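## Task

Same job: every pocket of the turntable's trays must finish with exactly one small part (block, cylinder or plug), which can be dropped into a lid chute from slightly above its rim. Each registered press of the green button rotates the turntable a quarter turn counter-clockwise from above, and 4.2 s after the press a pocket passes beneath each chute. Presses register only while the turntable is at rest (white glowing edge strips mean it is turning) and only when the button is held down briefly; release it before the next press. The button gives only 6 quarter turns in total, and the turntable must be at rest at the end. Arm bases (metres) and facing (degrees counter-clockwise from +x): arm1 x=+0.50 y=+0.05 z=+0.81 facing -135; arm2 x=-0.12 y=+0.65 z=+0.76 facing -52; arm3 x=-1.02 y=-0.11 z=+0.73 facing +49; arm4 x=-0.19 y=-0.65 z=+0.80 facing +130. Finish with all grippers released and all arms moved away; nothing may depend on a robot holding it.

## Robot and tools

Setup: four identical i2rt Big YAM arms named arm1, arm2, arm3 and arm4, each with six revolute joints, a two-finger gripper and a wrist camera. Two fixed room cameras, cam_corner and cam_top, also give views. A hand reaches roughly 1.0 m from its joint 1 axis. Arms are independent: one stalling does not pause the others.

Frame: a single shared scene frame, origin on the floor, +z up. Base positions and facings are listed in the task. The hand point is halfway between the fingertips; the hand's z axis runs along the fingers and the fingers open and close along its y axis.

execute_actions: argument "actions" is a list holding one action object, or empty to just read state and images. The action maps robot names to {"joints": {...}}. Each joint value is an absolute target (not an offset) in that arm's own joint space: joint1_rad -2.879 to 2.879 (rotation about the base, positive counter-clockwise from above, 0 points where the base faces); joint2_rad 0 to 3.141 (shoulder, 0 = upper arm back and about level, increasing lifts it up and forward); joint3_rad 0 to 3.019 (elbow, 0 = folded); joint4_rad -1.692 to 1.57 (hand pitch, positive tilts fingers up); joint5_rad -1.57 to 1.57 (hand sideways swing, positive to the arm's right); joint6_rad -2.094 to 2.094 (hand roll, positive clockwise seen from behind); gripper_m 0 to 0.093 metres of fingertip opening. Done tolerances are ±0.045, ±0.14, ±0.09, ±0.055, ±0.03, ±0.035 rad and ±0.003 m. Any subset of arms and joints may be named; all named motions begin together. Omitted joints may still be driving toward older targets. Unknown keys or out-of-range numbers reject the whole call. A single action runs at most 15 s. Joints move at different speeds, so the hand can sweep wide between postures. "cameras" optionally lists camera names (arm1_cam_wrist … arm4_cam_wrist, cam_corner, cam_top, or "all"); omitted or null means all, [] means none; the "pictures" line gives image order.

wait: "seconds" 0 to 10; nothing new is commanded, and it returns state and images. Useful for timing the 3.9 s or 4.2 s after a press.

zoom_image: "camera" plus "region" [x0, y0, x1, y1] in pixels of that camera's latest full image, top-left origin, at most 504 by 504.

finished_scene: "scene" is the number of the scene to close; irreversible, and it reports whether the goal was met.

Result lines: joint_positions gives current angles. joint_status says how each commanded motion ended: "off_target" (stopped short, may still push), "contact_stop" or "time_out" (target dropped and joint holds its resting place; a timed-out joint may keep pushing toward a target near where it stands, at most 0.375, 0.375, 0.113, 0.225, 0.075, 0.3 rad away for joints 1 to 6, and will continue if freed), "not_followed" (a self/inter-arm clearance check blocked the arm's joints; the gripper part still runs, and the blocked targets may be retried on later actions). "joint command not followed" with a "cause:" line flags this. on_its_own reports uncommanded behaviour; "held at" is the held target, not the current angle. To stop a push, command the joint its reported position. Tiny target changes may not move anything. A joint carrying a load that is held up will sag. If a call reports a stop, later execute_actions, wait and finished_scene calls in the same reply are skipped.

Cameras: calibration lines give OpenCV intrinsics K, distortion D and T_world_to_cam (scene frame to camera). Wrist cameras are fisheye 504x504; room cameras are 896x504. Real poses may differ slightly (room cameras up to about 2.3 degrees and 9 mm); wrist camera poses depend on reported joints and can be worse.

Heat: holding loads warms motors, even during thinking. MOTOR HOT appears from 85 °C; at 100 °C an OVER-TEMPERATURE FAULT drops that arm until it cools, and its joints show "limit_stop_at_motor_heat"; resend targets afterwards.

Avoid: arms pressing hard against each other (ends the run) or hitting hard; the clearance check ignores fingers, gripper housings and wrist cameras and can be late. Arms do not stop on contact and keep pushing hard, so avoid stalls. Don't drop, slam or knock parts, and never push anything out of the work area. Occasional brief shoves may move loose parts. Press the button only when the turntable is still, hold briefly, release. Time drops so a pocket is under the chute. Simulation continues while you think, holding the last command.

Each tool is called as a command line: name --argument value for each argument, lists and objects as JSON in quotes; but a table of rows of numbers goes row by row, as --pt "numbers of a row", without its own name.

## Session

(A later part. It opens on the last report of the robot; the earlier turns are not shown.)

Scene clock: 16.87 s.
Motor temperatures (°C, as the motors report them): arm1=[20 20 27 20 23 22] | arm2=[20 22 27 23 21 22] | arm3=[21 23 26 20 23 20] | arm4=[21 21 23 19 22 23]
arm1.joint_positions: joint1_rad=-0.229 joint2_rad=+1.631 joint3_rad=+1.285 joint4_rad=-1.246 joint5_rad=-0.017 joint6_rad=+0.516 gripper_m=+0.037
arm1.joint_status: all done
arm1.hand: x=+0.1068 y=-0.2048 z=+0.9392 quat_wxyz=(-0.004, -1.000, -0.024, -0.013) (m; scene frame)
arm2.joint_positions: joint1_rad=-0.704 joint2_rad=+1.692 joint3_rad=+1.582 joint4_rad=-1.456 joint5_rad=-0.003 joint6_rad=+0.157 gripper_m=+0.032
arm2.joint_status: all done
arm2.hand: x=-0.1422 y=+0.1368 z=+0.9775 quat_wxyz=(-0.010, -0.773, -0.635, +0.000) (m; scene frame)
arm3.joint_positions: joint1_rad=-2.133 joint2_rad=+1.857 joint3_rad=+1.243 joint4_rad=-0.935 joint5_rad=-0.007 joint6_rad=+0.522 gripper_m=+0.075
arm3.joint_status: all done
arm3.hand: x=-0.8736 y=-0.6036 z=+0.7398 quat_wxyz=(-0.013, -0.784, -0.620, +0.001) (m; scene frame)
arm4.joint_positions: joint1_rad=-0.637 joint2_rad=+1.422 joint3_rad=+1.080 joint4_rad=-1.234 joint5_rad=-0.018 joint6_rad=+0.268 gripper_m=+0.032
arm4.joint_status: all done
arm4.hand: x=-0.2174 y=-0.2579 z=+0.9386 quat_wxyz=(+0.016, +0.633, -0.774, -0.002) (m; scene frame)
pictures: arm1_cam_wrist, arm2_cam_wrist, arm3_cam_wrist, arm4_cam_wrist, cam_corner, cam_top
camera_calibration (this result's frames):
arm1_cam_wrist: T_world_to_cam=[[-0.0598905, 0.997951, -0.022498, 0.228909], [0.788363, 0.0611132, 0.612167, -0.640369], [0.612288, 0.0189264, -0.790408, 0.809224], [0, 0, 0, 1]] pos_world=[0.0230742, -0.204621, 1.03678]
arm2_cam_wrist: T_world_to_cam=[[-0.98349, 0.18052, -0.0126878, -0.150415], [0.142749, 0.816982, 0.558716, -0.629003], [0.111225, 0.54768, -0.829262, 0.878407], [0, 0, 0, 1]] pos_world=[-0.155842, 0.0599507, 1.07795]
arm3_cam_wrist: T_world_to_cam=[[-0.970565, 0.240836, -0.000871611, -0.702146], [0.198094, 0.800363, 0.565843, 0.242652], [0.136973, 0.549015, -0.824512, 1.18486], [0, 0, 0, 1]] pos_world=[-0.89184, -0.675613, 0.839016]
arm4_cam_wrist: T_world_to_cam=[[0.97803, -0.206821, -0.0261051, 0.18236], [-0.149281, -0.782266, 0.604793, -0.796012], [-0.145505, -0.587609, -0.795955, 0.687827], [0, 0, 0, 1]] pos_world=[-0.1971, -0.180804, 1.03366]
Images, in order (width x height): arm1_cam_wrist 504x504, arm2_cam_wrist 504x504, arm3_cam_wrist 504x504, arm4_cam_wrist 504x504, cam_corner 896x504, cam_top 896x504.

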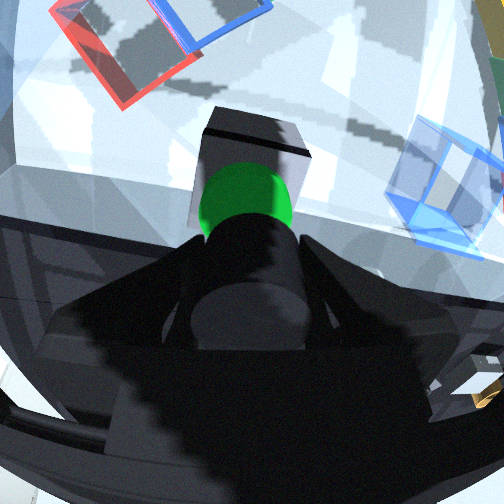

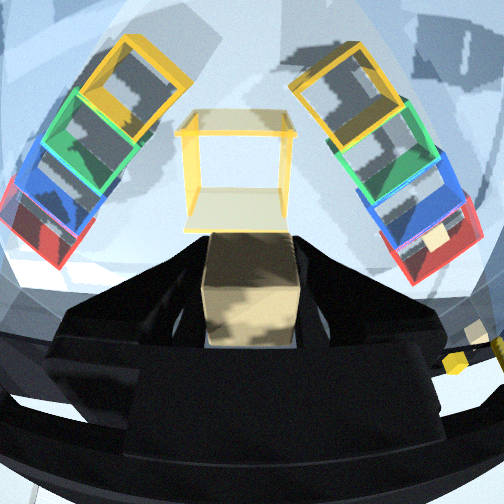

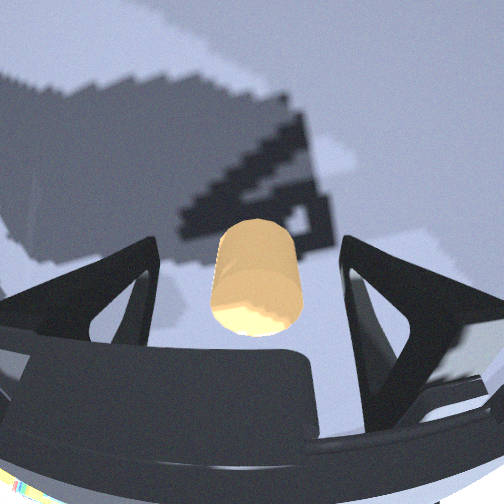

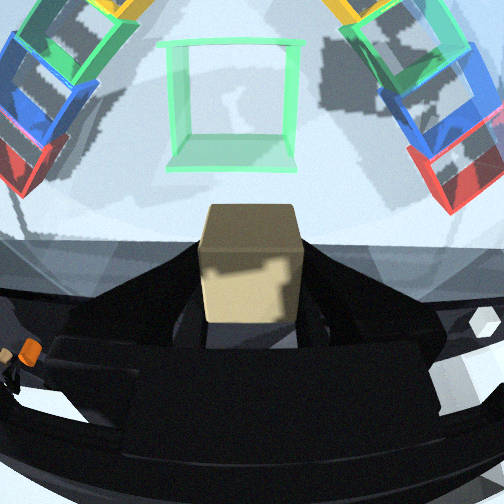

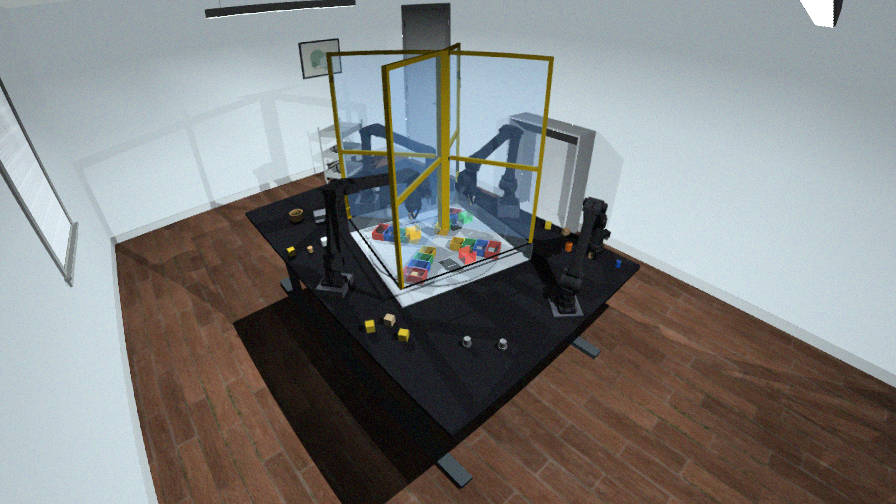

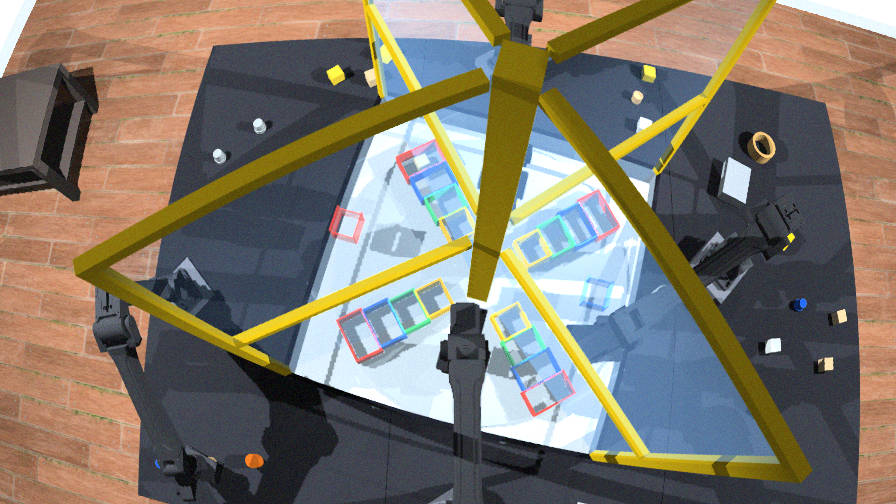

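execute_actions --actions '[{"arm1":{"joints":{"joint4_rad":-1.19}},"arm2":{"joints":{"joint1_rad":-0.683,"joint2_rad":1.785,"joint4_rad":-1.417}},"arm3":{"joints":{"joint4_rad":-0.98,"gripper_m":0.02}},"arm4":{"joints":{"joint2_rad":1.545,"joint3_rad":1.22,"joint4_rad":-1.175}}}]' --cameras '["arm1_cam_wrist","arm2_cam_wrist","arm4_cam_wrist"]'

Scene clock: 18.97 s.
Motor temperatures (°C, as the motors report them): arm1=[20 20 27 20 23 22] | arm2=[20 23 28 23 21 22] | arm3=[21 23 26 20 23 20] | arm4=[21 21 24 19 22 23]
arm1.joint_positions: joint1_rad=-0.229 joint2_rad=+1.631 joint3_rad=+1.285 joint4_rad=-1.207 joint5_rad=-0.017 joint6_rad=+0.516 gripper_m=+0.037
arm1.joint_status: all done
arm1.hand: x=+0.0987 y=-0.2099 z=+0.9392 quat_wxyz=(-0.014, -1.000, -0.024, +0.003) (m; scene frame)
arm2.joint_positions: joint1_rad=-0.686 joint2_rad=+1.779 joint3_rad=+1.593 joint4_rad=-1.427 joint5_rad=-0.003 joint6_rad=+0.157 gripper_m=+0.032
arm2.joint_status: all done
arm2.hand: x=-0.1327 y=+0.1203 z=+0.9378 quat_wxyz=(+0.008, -0.767, -0.642, -0.015) (m; scene frame)
arm3.joint_positions: joint1_rad=-2.133 joint2_rad=+1.857 joint3_rad=+1.243 joint4_rad=-0.972 joint5_rad=-0.007 joint6_rad=+0.522 gripper_m=+0.032
arm3.joint_status: gripper_m off_target (ended at +0.032, target +0.020); the others done
arm3.hand: x=-0.8762 y=-0.5949 z=+0.7398 quat_wxyz=(+0.004, -0.784, -0.620, -0.006) (m; scene frame)
arm4.joint_positions: joint1_rad=-0.637 joint2_rad=+1.535 joint3_rad=+1.177 joint4_rad=-1.179 joint5_rad=-0.018 joint6_rad=+0.268 gripper_m=+0.032
arm4.joint_status: all done
arm4.hand: x=-0.2209 y=-0.2074 z=+0.9284 quat_wxyz=(+0.005, +0.633, -0.774, -0.017) (m; scene frame)
pictures: arm1_cam_wrist, arm2_cam_wrist, arm4_cam_wrist
camera_calibration (this result's frames):
arm1_cam_wrist: T_world_to_cam=[[-0.0607899, 0.997298, -0.0412576, 0.251096], [0.808055, 0.0734356, 0.584512, -0.607065], [0.585962, 0.00219406, -0.810335, 0.832073], [0, 0, 0, 1]] pos_world=[0.0182428, -0.207663, 1.03945]
arm2_cam_wrist: T_world_to_cam=[[-0.9867, 0.16245, -0.00575086, -0.143356], [0.126926, 0.792068, 0.597091, -0.62983], [0.101553, 0.58842, -0.802153, 0.82188], [0, 0, 0, 1]] pos_world=[-0.144972, 0.0385453, 1.03451]
arm4_cam_wrist: T_world_to_cam=[[0.977871, -0.206026, -0.036365, 0.205598], [-0.148093, -0.804443, 0.575274, -0.72787], [-0.147775, -0.557158, -0.817152, 0.734329], [0, 0, 0, 1]] pos_world=[-0.200326, -0.134034, 1.02626]
Images, in order (width x height): arm1_cam_wrist 504x504, arm2_cam_wrist 504x504, arm4_cam_wrist 504x504.

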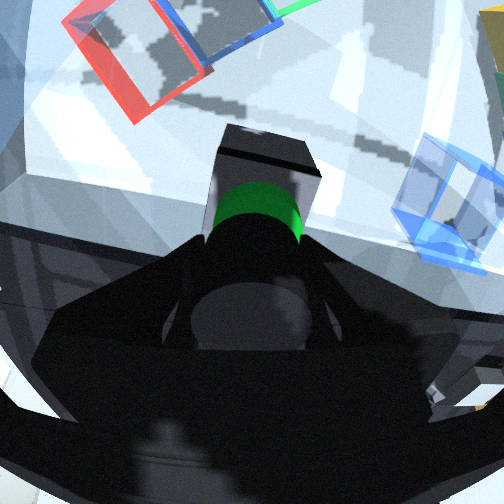

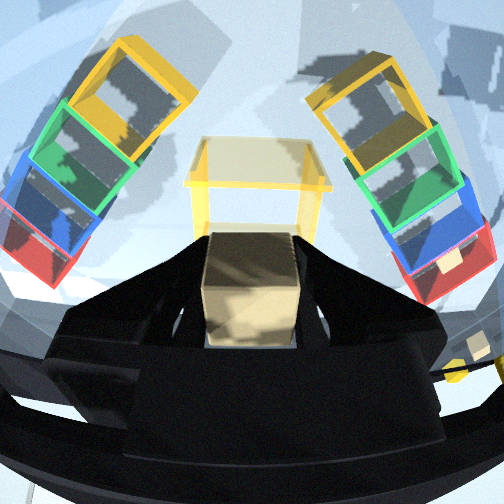

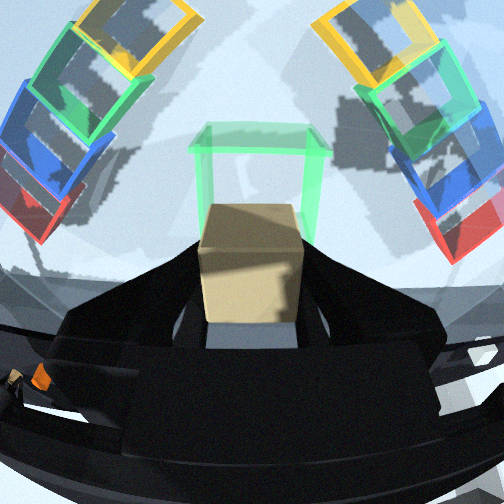

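execute_actions --actions '[]' --cameras '[]'

execute_actions --actions '[{"arm1":{"joints":{"joint2_rad":1.73}},"arm2":{"joints":{"joint4_rad":-1.46}},"arm4":{"joints":{"joint2_rad":1.57}}}]' --cameras '[]'

execute_actions --actions '[{"arm1":{"joints":{"joint1_rad":-0.518,"joint2_rad":1.51,"joint3_rad":1.13,"joint4_rad":-1.155}},"arm3":{"joints":{"joint2_rad":1.6,"joint4_rad":-1.17}}}]' --cameras '["arm1_cam_wrist"]'

wait --seconds 2.5

execute_actions --actions '[{"arm1":{"joints":{"gripper_m":0.06}},"arm2":{"joints":{"gripper_m":0.06}},"arm4":{"joints":{"gripper_m":0.06}}}]' --cameras '["arm1_cam_wrist","arm2_cam_wrist","arm4_cam_wrist"]'

Scene clock: 19.57 s.
Motor temperatures (°C, as the motors report them): arm1=[20 20 27 20 23 22] | arm2=[20 23 28 23 21 22] | arm3=[21 23 26 20 23 20] | arm4=[21 21 24 19 22 23]
arm1.joint_positions: joint1_rad=-0.229 joint2_rad=+1.631 joint3_rad=+1.285 joint4_rad=-1.207 joint5_rad=-0.017 joint6_rad=+0.516 gripper_m=+0.037
arm1.joint_status: all done
arm1.hand: x=+0.0987 y=-0.2099 z=+0.9392 quat_wxyz=(-0.014, -1.000, -0.024, +0.003) (m; scene frame)
arm2.joint_positions: joint1_rad=-0.686 joint2_rad=+1.779 joint3_rad=+1.593 joint4_rad=-1.427 joint5_rad=-0.003 joint6_rad=+0.157 gripper_m=+0.032
arm2.joint_status: all done
arm2.hand: x=-0.1327 y=+0.1203 z=+0.9378 quat_wxyz=(+0.008, -0.767, -0.642, -0.015) (m; scene frame)
arm3.joint_positions: joint1_rad=-2.133 joint2_rad=+1.857 joint3_rad=+1.243 joint4_rad=-0.972 joint5_rad=-0.007 joint6_rad=+0.522 gripper_m=+0.032
arm3.joint_status: gripper_m off_target (ended at +0.032, target +0.020); the others done
arm3.hand: x=-0.8762 y=-0.5949 z=+0.7398 quat_wxyz=(+0.004, -0.784, -0.620, -0.006) (m; scene frame)
arm4.joint_positions: joint1_rad=-0.637 joint2_rad=+1.535 joint3_rad=+1.177 joint4_rad=-1.179 joint5_rad=-0.018 joint6_rad=+0.268 gripper_m=+0.032
arm4.joint_status: all done
arm4.hand: x=-0.2209 y=-0.2074 z=+0.9284 quat_wxyz=(+0.005, +0.633, -0.774, -0.017) (m; scene frame)
pictures: none
No camera images: the call's "cameras" was empty. Leave "cameras" out to get every camera's image.

Scene clock: 20.33 s.
Motor temperatures (°C, as the motors report them): arm1=[20 20 28 20 23 22] | arm2=[20 23 29 23 21 22] | arm3=[21 23 26 20 23 20] | arm4=[21 21 24 19 22 23]
arm1.joint_positions: joint1_rad=-0.229 joint2_rad=+1.684 joint3_rad=+1.306 joint4_rad=-1.210 joint5_rad=-0.018 joint6_rad=+0.516 gripper_m=+0.037
arm1.joint_status: all done
arm1.hand: x=+0.0932 y=-0.2136 z=+0.9226 quat_wxyz=(-0.006, -1.000, -0.024, -0.012) (m; scene frame)
arm2.joint_positions: joint1_rad=-0.686 joint2_rad=+1.779 joint3_rad=+1.593 joint4_rad=-1.451 joint5_rad=-0.003 joint6_rad=+0.157 gripper_m=+0.032
arm2.joint_status: all done
arm2.hand: x=-0.1326 y=+0.1261 z=+0.9381 quat_wxyz=(+0.016, -0.767, -0.642, -0.023) (m; scene frame)
arm3.joint_positions: joint1_rad=-2.133 joint2_rad=+1.857 joint3_rad=+1.243 joint4_rad=-0.972 joint5_rad=-0.007 joint6_rad=+0.522 gripper_m=+0.032
arm3.joint_status: not commanded
arm3.hand: x=-0.8762 y=-0.5949 z=+0.7398 quat_wxyz=(+0.004, -0.784, -0.620, -0.006) (m; scene frame)
arm4.joint_positions: joint1_rad=-0.637 joint2_rad=+1.549 joint3_rad=+1.177 joint4_rad=-1.179 joint5_rad=-0.018 joint6_rad=+0.268 gripper_m=+0.032
arm4.joint_status: all done
arm4.hand: x=-0.2209 y=-0.2075 z=+0.9228 quat_wxyz=(+0.009, +0.633, -0.774, -0.012) (m; scene frame)
pictures: none
No camera images: the call's "cameras" was empty. Leave "cameras" out to get every camera's image.

Scene clock: 21.53 s.
Motor temperatures (°C, as the motors report them): arm1=[20 20 28 20 23 22] | arm2=[20 23 29 23 21 22] | arm3=[21 23 26 20 23 20] | arm4=[21 21 24 19 22 23]
arm1.joint_positions: joint1_rad=-0.521 joint2_rad=+1.523 joint3_rad=+1.128 joint4_rad=-1.159 joint5_rad=-0.015 joint6_rad=+0.517 gripper_m=+0.037
arm1.joint_status: all done
arm1.hand: x=+0.0882 y=-0.0701 z=+0.9287 quat_wxyz=(-0.012, -0.992, +0.123, +0.004) (m; scene frame)
arm2.joint_positions: joint1_rad=-0.686 joint2_rad=+1.779 joint3_rad=+1.593 joint4_rad=-1.451 joint5_rad=-0.003 joint6_rad=+0.157 gripper_m=+0.032
arm2.joint_status: not commanded
arm2.hand: x=-0.1326 y=+0.1261 z=+0.9381 quat_wxyz=(+0.016, -0.767, -0.642, -0.023) (m; scene frame)
arm3.joint_positions: joint1_rad=-2.133 joint2_rad=+1.583 joint3_rad=+1.238 joint4_rad=-1.162 joint5_rad=-0.007 joint6_rad=+0.522 gripper_m=+0.032
arm3.joint_status: all done
arm3.hand: x=-0.8856 y=-0.5633 z=+0.8654 quat_wxyz=(-0.033, -0.784, -0.620, +0.009) (m; scene frame)
arm4.joint_positions: joint1_rad=-0.637 joint2_rad=+1.549 joint3_rad=+1.177 joint4_rad=-1.179 joint5_rad=-0.018 joint6_rad=+0.268 gripper_m=+0.032
arm4.joint_status: not commanded
arm4.hand: x=-0.2209 y=-0.2075 z=+0.9228 quat_wxyz=(+0.009, +0.633, -0.774, -0.012) (m; scene frame)
pictures: arm1_cam_wrist
camera_calibration (this result's frames):
arm1_cam_wrist: T_world_to_cam=[[0.230691, 0.972265, -0.038498, 0.0805546], [0.793161, -0.164981, 0.58624, -0.619652], [0.563629, -0.165775, -0.809222, 0.818589], [0, 0, 0, 1]] pos_world=[0.0115197, -0.0448497, 1.02879]
Images, in order (width x height): arm1_cam_wrist 504x504.

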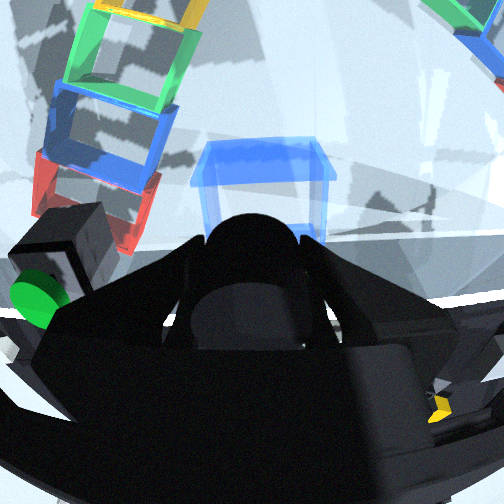

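Scene clock: 24.03 s.
Motor temperatures (°C, as the motors report them): arm1=[20 20 28 20 23 22] | arm2=[20 23 29 23 21 22] | arm3=[21 23 26 20 23 20] | arm4=[21 21 25 19 22 23]
arm1.joint_positions: joint1_rad=-0.521 joint2_rad=+1.523 joint3_rad=+1.128 joint4_rad=-1.159 joint5_rad=-0.015 joint6_rad=+0.517 gripper_m=+0.037
arm1.joint_status: all done
arm1.hand: x=+0.0882 y=-0.0701 z=+0.9287 quat_wxyz=(-0.012, -0.992, +0.123, +0.004) (m; scene frame)
arm2.joint_positions: joint1_rad=-0.686 joint2_rad=+1.779 joint3_rad=+1.593 joint4_rad=-1.451 joint5_rad=-0.003 joint6_rad=+0.157 gripper_m=+0.032
arm2.joint_status: not commanded
arm2.hand: x=-0.1326 y=+0.1261 z=+0.9381 quat_wxyz=(+0.016, -0.767, -0.642, -0.023) (m; scene frame)
arm3.joint_positions: joint1_rad=-2.133 joint2_rad=+1.583 joint3_rad=+1.238 joint4_rad=-1.162 joint5_rad=-0.007 joint6_rad=+0.522 gripper_m=+0.032
arm3.joint_status: all done
arm3.hand: x=-0.8856 y=-0.5633 z=+0.8654 quat_wxyz=(-0.033, -0.784, -0.620, +0.009) (m; scene frame)
arm4.joint_positions: joint1_rad=-0.637 joint2_rad=+1.549 joint3_rad=+1.177 joint4_rad=-1.179 joint5_rad=-0.018 joint6_rad=+0.268 gripper_m=+0.032
arm4.joint_status: not commanded
arm4.hand: x=-0.2209 y=-0.2075 z=+0.9228 quat_wxyz=(+0.009, +0.633, -0.774, -0.012) (m; scene frame)
wait: 2.50 s; at rest by 0.27 s
pictures: arm1_cam_wrist, arm2_cam_wrist, arm3_cam_wrist, arm4_cam_wrist, cam_corner, cam_top
camera_calibration (this result's frames):
arm1_cam_wrist: T_world_to_cam=[[0.230691, 0.972265, -0.038498, 0.0805546], [0.793161, -0.164981, 0.58624, -0.619652], [0.563629, -0.165775, -0.809222, 0.818589], [0, 0, 0, 1]] pos_world=[0.0115197, -0.0448497, 1.02879]
arm2_cam_wrist: T_world_to_cam=[[-0.986736, 0.162315, -0.00239488, -0.147318], [0.126444, 0.777758, 0.615714, -0.650327], [0.101802, 0.607244, -0.787966, 0.803007], [0, 0, 0, 1]] pos_world=[-0.144882, 0.0420883, 1.03281]
arm3_cam_wrist: T_world_to_cam=[[-0.970417, 0.240361, -0.0227401, -0.704607], [0.191343, 0.8231, 0.534691, 0.175562], [0.147237, 0.514522, -0.844742, 1.27506], [0, 0, 0, 1]] pos_world=[-0.905091, -0.631192, 0.967204]
arm4_cam_wrist: T_world_to_cam=[[0.97793, -0.206351, -0.0327413, 0.202029], [-0.148503, -0.79673, 0.585806, -0.732928], [-0.146968, -0.568015, -0.80979, 0.72082], [0, 0, 0, 1]] pos_world=[-0.200476, -0.132821, 1.01968]
Images, in order (width x height): arm1_cam_wrist 504x504, arm2_cam_wrist 504x504, arm3_cam_wrist 504x504, arm4_cam_wrist 504x504, cam_corner 896x504, cam_top 896x504.

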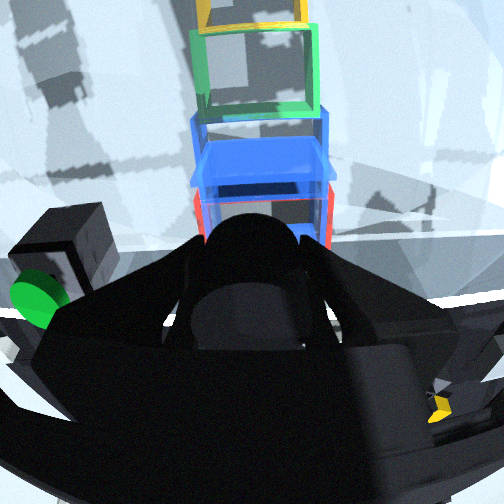

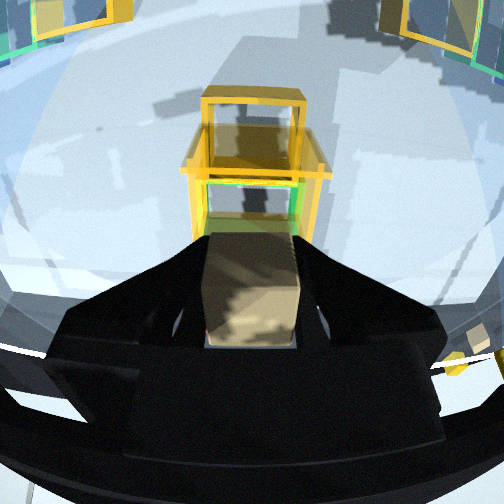

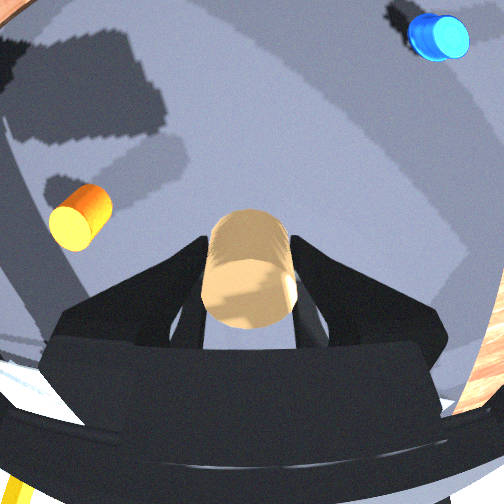

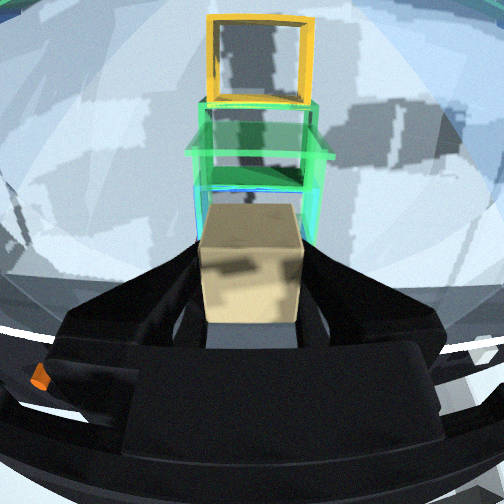

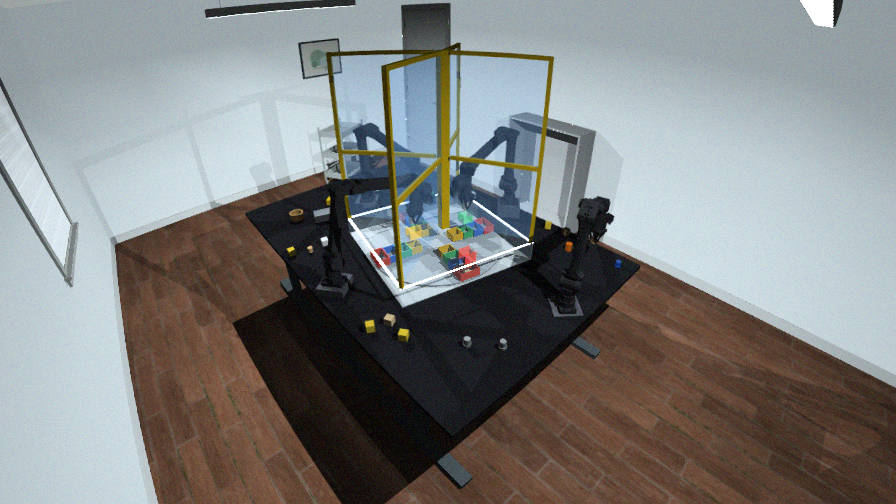

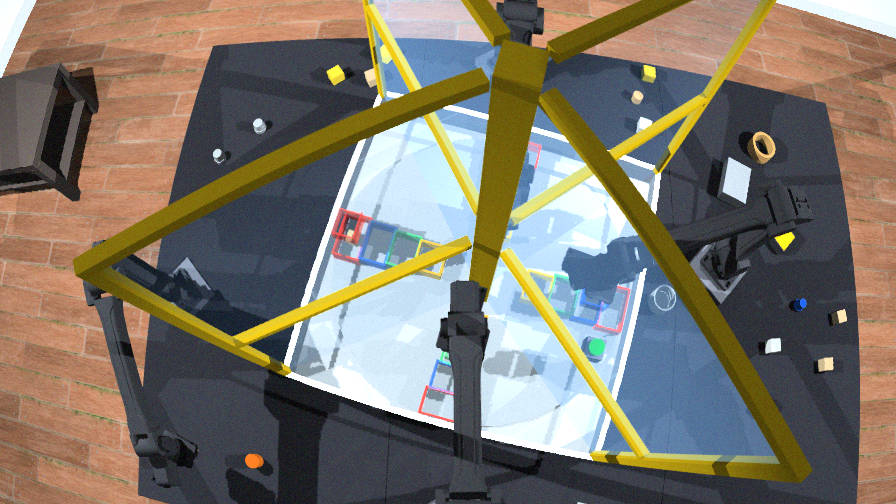

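Scene clock: 24.60 s.
Motor temperatures (°C, as the motors report them): arm1=[20 20 28 20 23 22] | arm2=[20 23 30 23 21 22] | arm3=[21 23 26 20 23 20] | arm4=[21 21 25 19 22 23]
arm1.joint_positions: joint1_rad=-0.521 joint2_rad=+1.523 joint3_rad=+1.128 joint4_rad=-1.159 joint5_rad=-0.015 joint6_rad=+0.517 gripper_m=+0.060
arm1.joint_status: all done
arm1.hand: x=+0.0882 y=-0.0701 z=+0.9287 quat_wxyz=(-0.012, -0.992, +0.123, +0.004) (m; scene frame)
arm2.joint_positions: joint1_rad=-0.686 joint2_rad=+1.779 joint3_rad=+1.593 joint4_rad=-1.451 joint5_rad=-0.003 joint6_rad=+0.157 gripper_m=+0.060
arm2.joint_status: all done
arm2.hand: x=-0.1326 y=+0.1261 z=+0.9381 quat_wxyz=(+0.016, -0.767, -0.642, -0.023) (m; scene frame)
arm3.joint_positions: joint1_rad=-2.133 joint2_rad=+1.583 joint3_rad=+1.238 joint4_rad=-1.162 joint5_rad=-0.007 joint6_rad=+0.522 gripper_m=+0.032
arm3.joint_status: not commanded
arm3.hand: x=-0.8856 y=-0.5633 z=+0.8654 quat_wxyz=(-0.033, -0.784, -0.620, +0.009) (m; scene frame)
arm4.joint_positions: joint1_rad=-0.637 joint2_rad=+1.549 joint3_rad=+1.177 joint4_rad=-1.179 joint5_rad=-0.018 joint6_rad=+0.268 gripper_m=+0.060
arm4.joint_status: all done
arm4.hand: x=-0.2209 y=-0.2075 z=+0.9228 quat_wxyz=(+0.009, +0.633, -0.774, -0.012) (m; scene frame)
pictures: arm1_cam_wrist, arm2_cam_wrist, arm4_cam_wrist
camera_calibration (this result's frames):
arm1_cam_wrist: T_world_to_cam=[[0.230691, 0.972265, -0.038498, 0.0805546], [0.793161, -0.164981, 0.58624, -0.619652], [0.563629, -0.165775, -0.809222, 0.818589], [0, 0, 0, 1]] pos_world=[0.0115197, -0.0448497, 1.02879]
arm2_cam_wrist: T_world_to_cam=[[-0.986736, 0.162315, -0.00239488, -0.147318], [0.126444, 0.777758, 0.615714, -0.650327], [0.101802, 0.607244, -0.787966, 0.803007], [0, 0, 0, 1]] pos_world=[-0.144882, 0.0420883, 1.03281]
arm4_cam_wrist: T_world_to_cam=[[0.97793, -0.206351, -0.0327413, 0.202029], [-0.148503, -0.79673, 0.585806, -0.732928], [-0.146968, -0.568015, -0.80979, 0.72082], [0, 0, 0, 1]] pos_world=[-0.200476, -0.132821, 1.01968]
Images, in order (width x height): arm1_cam_wrist 504x504, arm2_cam_wrist 504x504, arm4_cam_wrist 504x504.

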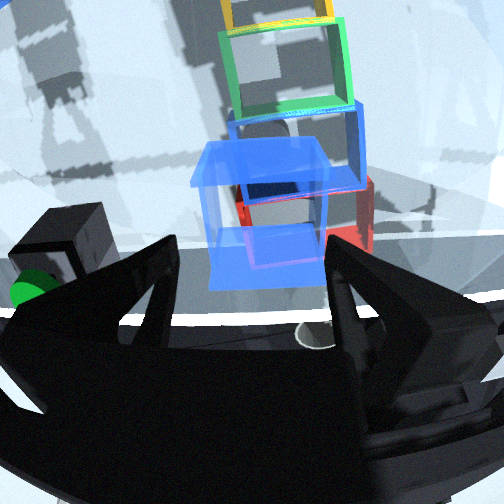

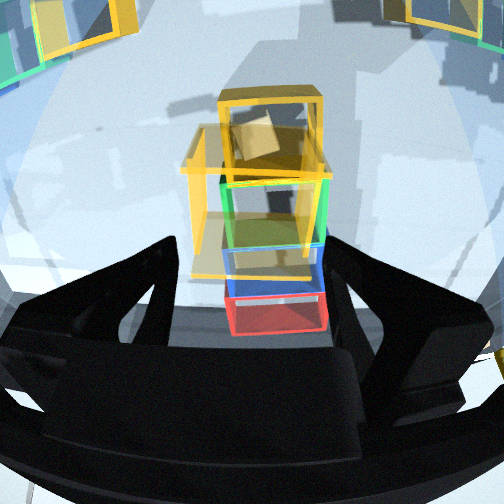

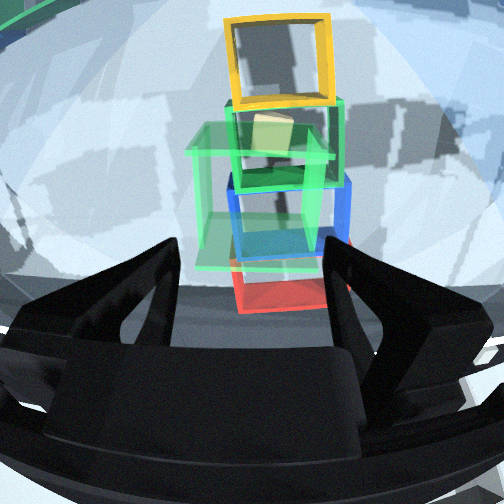

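execute_actions --actions '[{"arm1":{"joints":{"joint1_rad":1.246,"joint2_rad":1.45,"joint4_rad":-1.04,"joint6_rad":0.84,"gripper_m":0.08}},"arm2":{"joints":{"joint1_rad":0.78,"joint2_rad":1.35,"joint3_rad":1.16,"joint4_rad":-1.26,"gripper_m":0.075}},"arm3":{"joints":{"joint1_rad":-1.2,"joint2_rad":1.0,"joint3_rad":1.09,"joint4_rad":-1.65}},"arm4":{"joints":{"joint1_rad":1.007,"joint2_rad":1.2,"joint3_rad":0.86,"joint4_rad":-0.97,"joint6_rad":-0.41,"gripper_m":0.08}}}]' --cameras '["arm1_cam_wrist","arm2_cam_wrist","arm4_cam_wrist","cam_top"]'

Scene clock: 27.77 s.
Motor temperatures (°C, as the motors report them): arm1=[20 20 28 20 23 22] | arm2=[20 23 30 23 21 22] | arm3=[21 23 26 20 23 20] | arm4=[21 21 25 19 22 23]
arm1.joint_positions: joint1_rad=+1.250 joint2_rad=+1.458 joint3_rad=+1.125 joint4_rad=-1.049 joint5_rad=-0.016 joint6_rad=+0.824 gripper_m=+0.080
arm1.joint_status: all done
arm1.hand: x=+0.7084 y=-0.3564 z=+0.9593 quat_wxyz=(-0.096, -0.816, -0.570, +0.006) (m; scene frame)
arm2.joint_positions: joint1_rad=+0.785 joint2_rad=+1.346 joint3_rad=+1.175 joint4_rad=-1.267 joint5_rad=-0.004 joint6_rad=+0.167 gripper_m=+0.075
arm2.joint_status: all done
arm2.hand: x=+0.2873 y=+0.6029 z=+0.9722 quat_wxyz=(-0.072, -0.142, -0.987, +0.001) (m; scene frame)
arm3.joint_positions: joint1_rad=-1.202 joint2_rad=+0.989 joint3_rad=+1.087 joint4_rad=-1.643 joint5_rad=-0.006 joint6_rad=+0.522 gripper_m=+0.032
arm3.joint_status: all done
arm3.hand: x=-0.7790 y=-0.2008 z=+1.0061 quat_wxyz=(-0.013, -0.423, -0.906, -0.003) (m; scene frame)
arm4.joint_positions: joint1_rad=+1.008 joint2_rad=+1.203 joint3_rad=+0.862 joint4_rad=-0.977 joint5_rad=-0.018 joint6_rad=-0.401 gripper_m=+0.080
arm4.joint_status: all done
arm4.hand: x=-0.5547 y=-0.7028 z=+0.9481 quat_wxyz=(-0.003, +0.955, +0.266, -0.132) (m; scene frame)
pictures: arm1_cam_wrist, arm2_cam_wrist, arm4_cam_wrist, cam_top
camera_calibration (this result's frames):
arm1_cam_wrist: T_world_to_cam=[[-0.934573, 0.316852, -0.161797, 0.927133], [0.205749, 0.852367, 0.480769, -0.296889], [0.290243, 0.416024, -0.861791, 0.897783], [0, 0, 0, 1]] pos_world=[0.666982, -0.414205, 1.06644]
arm2_cam_wrist: T_world_to_cam=[[-0.268374, -0.963222, -0.0133729, 0.672588], [-0.862995, 0.234234, 0.447632, -0.319909], [-0.428036, 0.131674, -0.894118, 1.03977], [0, 0, 0, 1]] pos_world=[0.349483, 0.585875, 1.08187]
arm4_cam_wrist: T_world_to_cam=[[-0.500765, 0.862598, 0.0718262, 0.258938], [0.818643, 0.445021, 0.363015, 0.428519], [0.281171, 0.240585, -0.929011, 1.32975], [0, 0, 0, 1]] pos_world=[-0.595025, -0.733978, 1.0612]
Images, in order (width x height): arm1_cam_wrist 504x504, arm2_cam_wrist 504x504, arm4_cam_wrist 504x504, cam_top 896x504.

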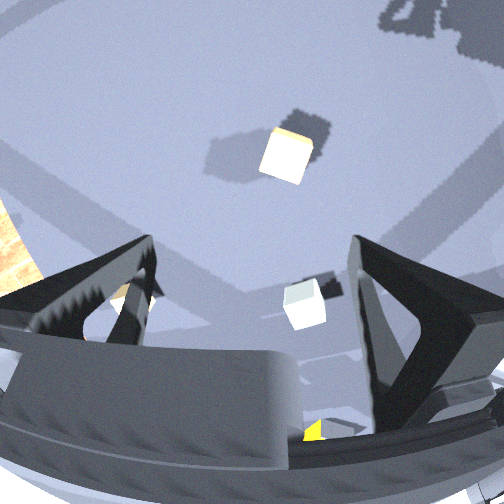

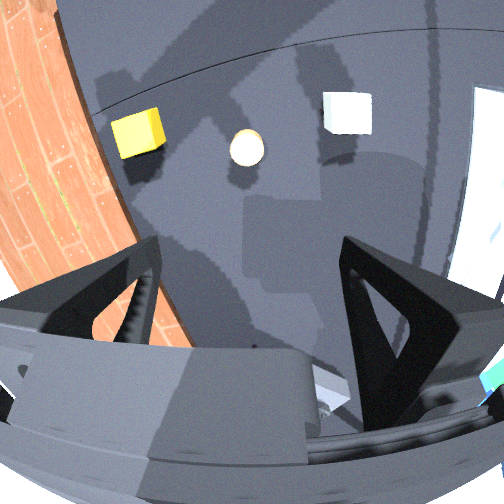

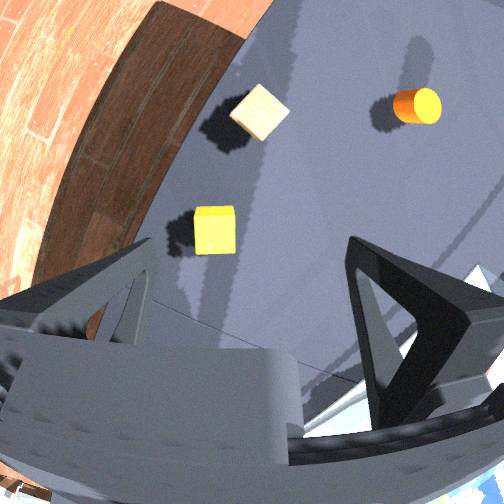

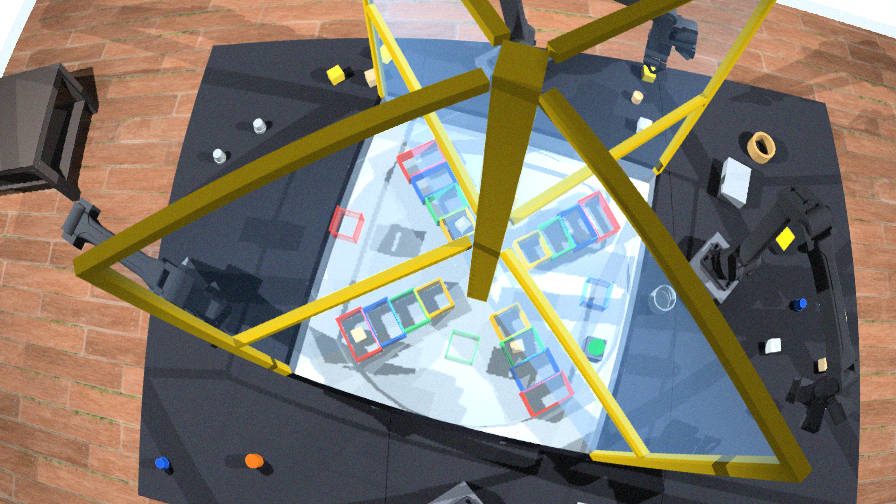

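execute_actions --actions '[{"arm1":{"joints":{"joint2_rad":1.895,"joint3_rad":1.015,"joint4_rad":-0.66,"joint6_rad":1.08,"gripper_m":0.085}},"arm2":{"joints":{"joint1_rad":0.805,"joint2_rad":1.74,"joint3_rad":0.96,"joint4_rad":-0.772}},"arm3":{"joints":{"joint1_rad":-0.65,"joint2_rad":1.4,"joint3_rad":1.5,"joint4_rad":-1.6}},"arm4":{"joints":{"joint2_rad":1.675,"joint3_rad":0.6,"joint4_rad":-0.485}}}]' --cameras '["arm1_cam_wrist","arm2_cam_wrist","arm4_cam_wrist","cam_top"]'

Scene clock: 30.20 s.
Motor temperatures (°C, as the motors report them): arm1=[20 20 28 20 23 22] | arm2=[20 23 29 23 21 22] | arm3=[21 23 26 20 23 20] | arm4=[21 21 25 19 22 23]
arm1.joint_positions: joint1_rad=+1.250 joint2_rad=+1.907 joint3_rad=+1.007 joint4_rad=-0.676 joint5_rad=-0.017 joint6_rad=+1.064 gripper_m=+0.085
arm1.joint_status: all done
arm1.hand: x=+0.7050 y=-0.3512 z=+0.7313 quat_wxyz=(+0.001, -0.883, -0.470, -0.008) (m; scene frame)
arm2.joint_positions: joint1_rad=+0.801 joint2_rad=+1.749 joint3_rad=+0.959 joint4_rad=-0.783 joint5_rad=-0.004 joint6_rad=+0.167 gripper_m=+0.075
arm2.joint_status: all done
arm2.hand: x=+0.3020 y=+0.6055 z=+0.7403 quat_wxyz=(-0.005, -0.135, -0.991, +0.003) (m; scene frame)
arm3.joint_positions: joint1_rad=-0.642 joint2_rad=+1.399 joint3_rad=+1.445 joint4_rad=-1.599 joint5_rad=-0.005 joint6_rad=+0.522 gripper_m=+0.032
arm3.joint_status: all done
arm3.hand: x=-0.6193 y=-0.0277 z=+1.0171 quat_wxyz=(-0.008, -0.156, -0.988, -0.004) (m; scene frame)
arm4.joint_positions: joint1_rad=+1.008 joint2_rad=+1.659 joint3_rad=+0.588 joint4_rad=-0.501 joint5_rad=-0.016 joint6_rad=-0.402 gripper_m=+0.080
arm4.joint_status: all done
arm4.hand: x=-0.4929 y=-0.6961 z=+0.7255 quat_wxyz=(+0.012, +0.963, +0.268, -0.007) (m; scene frame)
pictures: arm1_cam_wrist, arm2_cam_wrist, arm4_cam_wrist, cam_top
camera_calibration (this result's frames):
arm1_cam_wrist: T_world_to_cam=[[-0.836259, 0.548004, -0.0190428, 0.79292], [0.427804, 0.67377, 0.60251, -0.499368], [0.343008, 0.495708, -0.797884, 0.644197], [0, 0, 0, 1]] pos_world=[0.655753, -0.417397, 0.829968]
arm2_cam_wrist: T_world_to_cam=[[-0.254957, -0.966926, 0.00711089, 0.659018], [-0.798874, 0.214778, 0.561846, -0.296108], [-0.544791, 0.137566, -0.827211, 0.820511], [0, 0, 0, 1]] pos_world=[0.378475, 0.587945, 0.840417]
arm4_cam_wrist: T_world_to_cam=[[-0.509911, 0.859908, -0.0234122, 0.362801], [0.699314, 0.430224, 0.570848, 0.235814], [0.500949, 0.274709, -0.820722, 1.15744], [0, 0, 0, 1]] pos_world=[-0.559732, -0.731389, 0.823819]
Images, in order (width x height): arm1_cam_wrist 504x504, arm2_cam_wrist 504x504, arm4_cam_wrist 504x504, cam_top 896x504.

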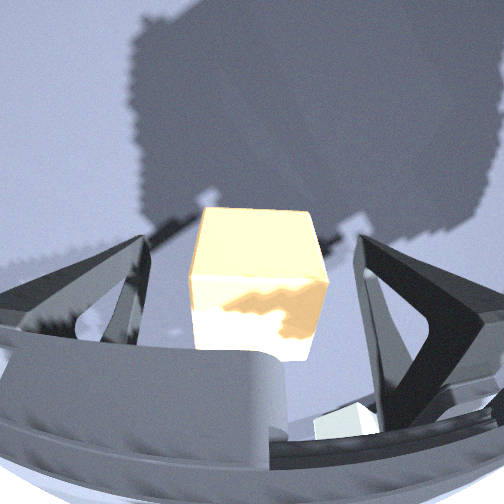

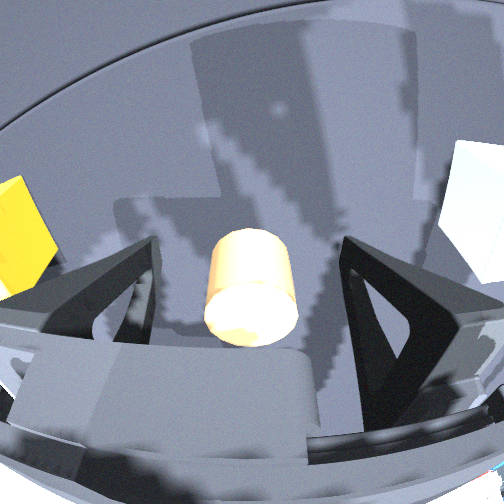

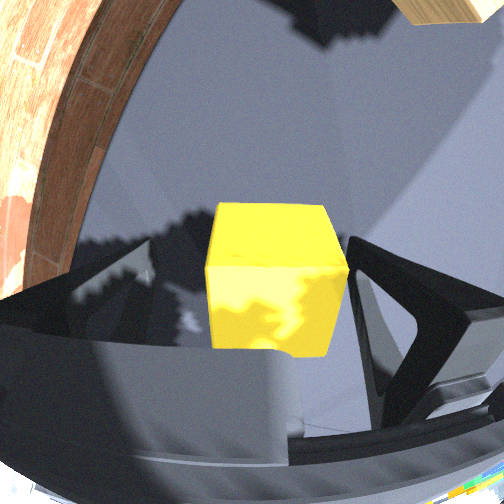

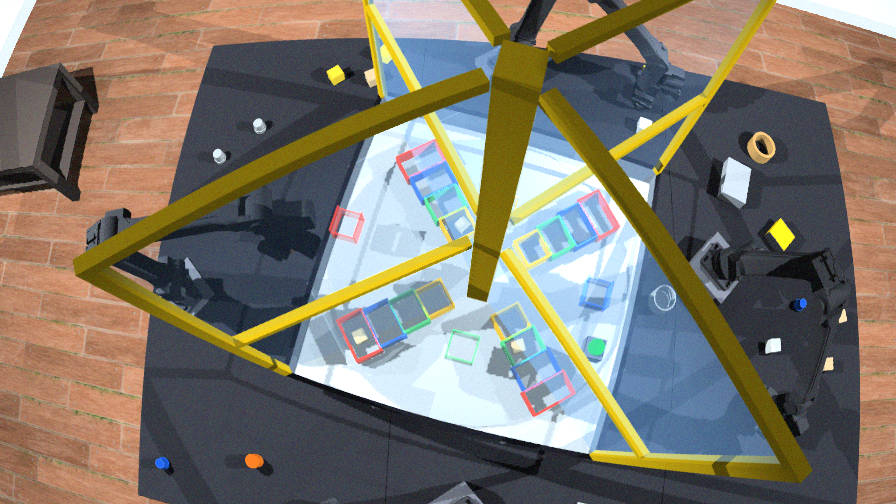

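execute_actions --actions '[{"arm1":{"joints":{"gripper_m":0.02}},"arm2":{"joints":{"joint4_rad":-0.81,"gripper_m":0.02}},"arm4":{"joints":{"gripper_m":0.02}}}]' --cameras '[]'

execute_actions --actions '[{"arm1":{"joints":{"joint1_rad":-0.229,"joint2_rad":1.57,"joint3_rad":1.325,"joint4_rad":-1.215,"joint6_rad":0.505}},"arm2":{"joints":{"joint1_rad":-0.686,"joint2_rad":1.33,"joint3_rad":1.23,"joint4_rad":-1.46}},"arm3":{"joints":{"joint1_rad":-0.527,"joint2_rad":1.695,"joint3_rad":1.735,"joint4_rad":-1.55}},"arm4":{"joints":{"joint1_rad":-0.64,"joint2_rad":1.33,"joint3_rad":1.21,"joint4_rad":-1.3,"joint6_rad":0.28}}}]'

Scene clock: 32.33 s.
Motor temperatures (°C, as the motors report them): arm1=[20 20 27 20 23 22] | arm2=[20 23 29 23 21 22] | arm3=[21 23 27 20 23 20] | arm4=[21 21 25 19 22 23]
arm1.joint_positions: joint1_rad=+1.250 joint2_rad=+1.907 joint3_rad=+1.007 joint4_rad=-0.676 joint5_rad=-0.018 joint6_rad=+1.065 gripper_m=+0.039
arm1.joint_status: gripper_m off_target (ended at +0.039, target +0.020)
arm1.hand: x=+0.7051 y=-0.3512 z=+0.7313 quat_wxyz=(+0.001, -0.883, -0.469, -0.008) (m; scene frame)
arm2.joint_positions: joint1_rad=+0.801 joint2_rad=+1.749 joint3_rad=+0.959 joint4_rad=-0.801 joint5_rad=-0.004 joint6_rad=+0.167 gripper_m=+0.031
arm2.joint_status: gripper_m off_target (ended at +0.031, target +0.020); the others done
arm2.hand: x=+0.2976 y=+0.6060 z=+0.7403 quat_wxyz=(+0.004, -0.136, -0.991, +0.003) (m; scene frame)
arm3.joint_positions: joint1_rad=-0.642 joint2_rad=+1.399 joint3_rad=+1.445 joint4_rad=-1.599 joint5_rad=-0.005 joint6_rad=+0.522 gripper_m=+0.032
arm3.joint_status: not commanded
arm3.hand: x=-0.6193 y=-0.0277 z=+1.0171 quat_wxyz=(-0.008, -0.156, -0.988, -0.004) (m; scene frame)
arm4.joint_positions: joint1_rad=+1.008 joint2_rad=+1.659 joint3_rad=+0.588 joint4_rad=-0.495 joint5_rad=-0.018 joint6_rad=-0.402 gripper_m=+0.040
arm4.joint_status: gripper_m off_target (ended at +0.040, target +0.020)
arm4.hand: x=-0.4941 y=-0.6965 z=+0.7255 quat_wxyz=(+0.013, +0.963, +0.268, -0.009) (m; scene frame)
pictures: none
No camera images: the call's "cameras" was empty. Leave "cameras" out to get every camera's image.

Scene clock: 34.20 s.
Motor temperatures (°C, as the motors report them): arm1=[20 21 28 20 23 22] | arm2=[20 23 29 23 21 22] | arm3=[21 23 27 20 23 20] | arm4=[21 21 25 19 22 23]
arm1.joint_positions: joint1_rad=-0.236 joint2_rad=+1.588 joint3_rad=+1.323 joint4_rad=-1.202 joint5_rad=-0.018 joint6_rad=+0.521 gripper_m=+0.039
arm1.joint_status: all done
arm1.hand: x=+0.0850 y=-0.2143 z=+0.9735 quat_wxyz=(-0.036, -0.998, -0.018, +0.040) (m; scene frame)
arm2.joint_positions: joint1_rad=-0.691 joint2_rad=+1.327 joint3_rad=+1.227 joint4_rad=-1.451 joint5_rad=-0.004 joint6_rad=+0.167 gripper_m=+0.031
arm2.joint_status: all done
arm2.hand: x=-0.1320 y=+0.2713 z=+0.9961 quat_wxyz=(-0.016, -0.772, -0.636, +0.005) (m; scene frame)
arm3.joint_positions: joint1_rad=-0.520 joint2_rad=+1.700 joint3_rad=+1.689 joint4_rad=-1.553 joint5_rad=-0.005 joint6_rad=+0.522 gripper_m=+0.032
arm3.joint_status: all done
arm3.hand: x=-0.5269 y=+0.0565 z=+0.9770 quat_wxyz=(-0.003, -0.096, -0.995, -0.002) (m; scene frame)
arm4.joint_positions: joint1_rad=-0.644 joint2_rad=+1.321 joint3_rad=+1.177 joint4_rad=-1.292 joint5_rad=-0.017 joint6_rad=+0.271 gripper_m=+0.040
arm4.joint_status: all done
arm4.hand: x=-0.2145 y=-0.2433 z=+1.0128 quat_wxyz=(-0.025, +0.628, -0.776, -0.058) (m; scene frame)
pictures: arm1_cam_wrist, arm2_cam_wrist, arm3_cam_wrist, arm4_cam_wrist, cam_corner, cam_top
camera_calibration (this result's frames):
arm1_cam_wrist: T_world_to_cam=[[-0.0532047, 0.99512, -0.0831046, 0.295685], [0.848994, 0.0888912, 0.520871, -0.553933], [0.525716, -0.0428425, -0.84958, 0.901617], [0, 0, 0, 1]] pos_world=[0.0120232, -0.206375, 1.0791]
arm2_cam_wrist: T_world_to_cam=[[-0.984011, 0.177445, -0.0153513, -0.16098], [0.140356, 0.825617, 0.546495, -0.74123], [0.109647, 0.535603, -0.837321, 0.83016], [0, 0, 0, 1]] pos_world=[-0.145394, 0.195901, 1.09772]
arm3_cam_wrist: T_world_to_cam=[[-0.200511, -0.979607, 0.0128636, -0.0631678], [-0.799513, 0.171209, 0.575731, -0.988313], [-0.566193, 0.105156, -0.817538, 0.618299], [0, 0, 0, 1]] pos_world=[-0.452758, 0.0423103, 1.0753]
arm4_cam_wrist: T_world_to_cam=[[0.975201, -0.212132, -0.0631163, 0.220102], [-0.154455, -0.856556, 0.492398, -0.734381], [-0.158516, -0.470438, -0.868079, 0.854615], [0, 0, 0, 1]] pos_world=[-0.192602, -0.180304, 1.11737]
Images, in order (width x height): arm1_cam_wrist 504x504, arm2_cam_wrist 504x504, arm3_cam_wrist 504x504, arm4_cam_wrist 504x504, cam_corner 896x504, cam_top 896x504.

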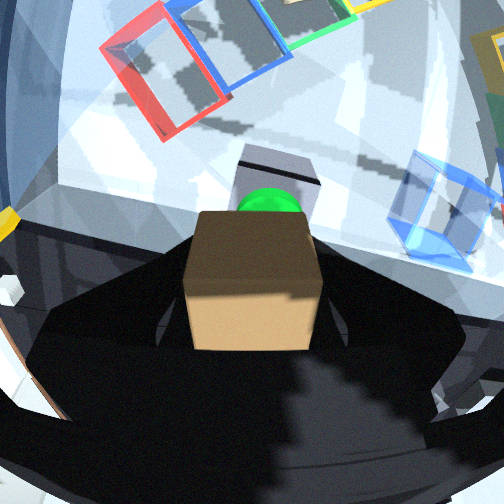

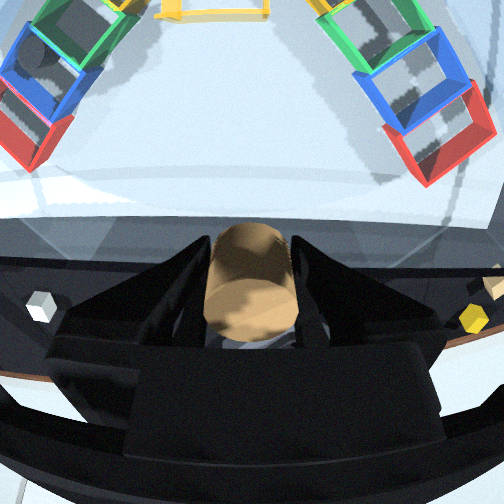

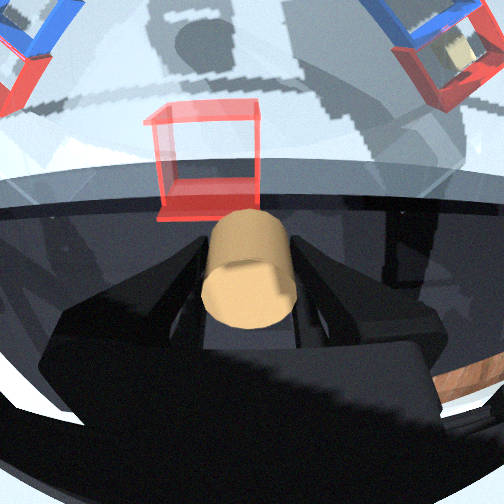

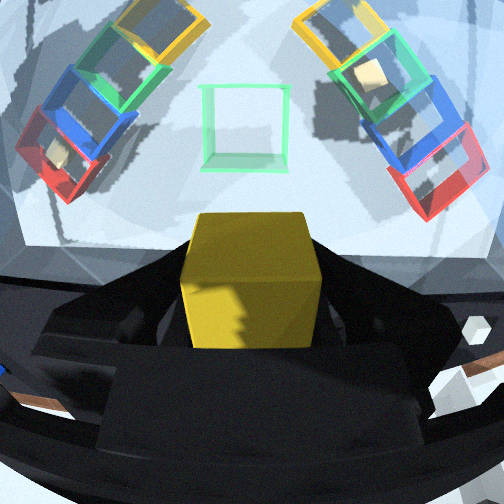

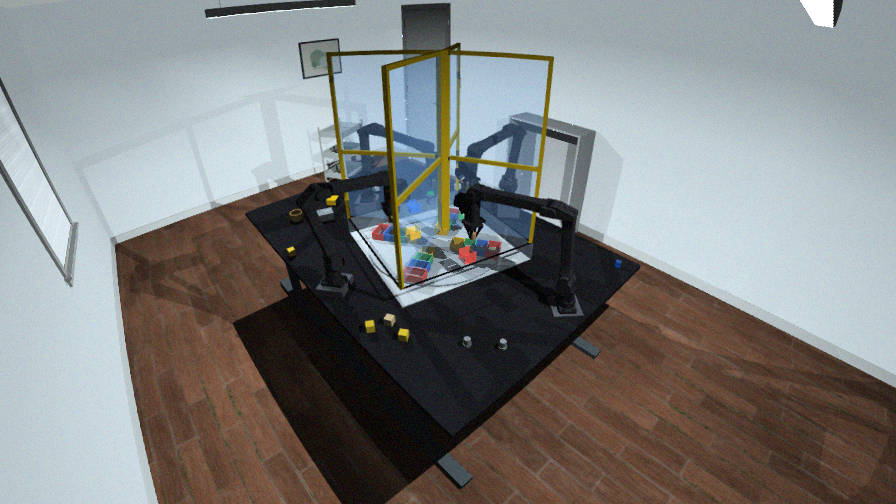

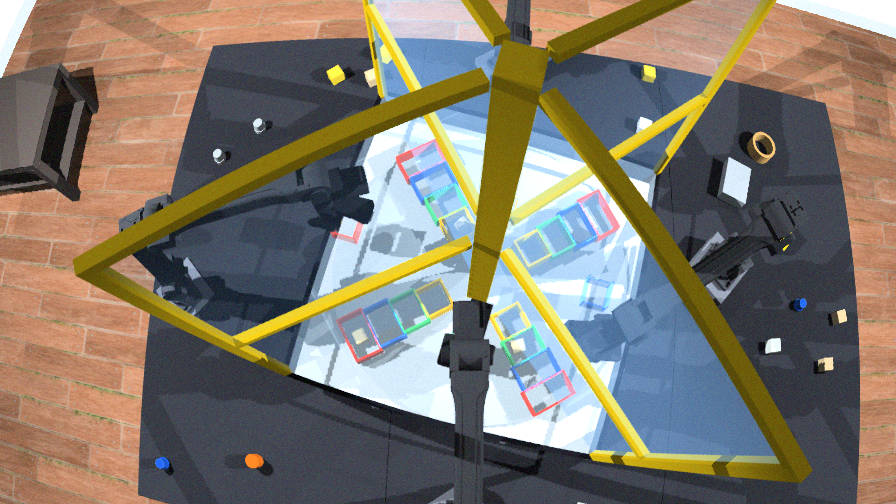

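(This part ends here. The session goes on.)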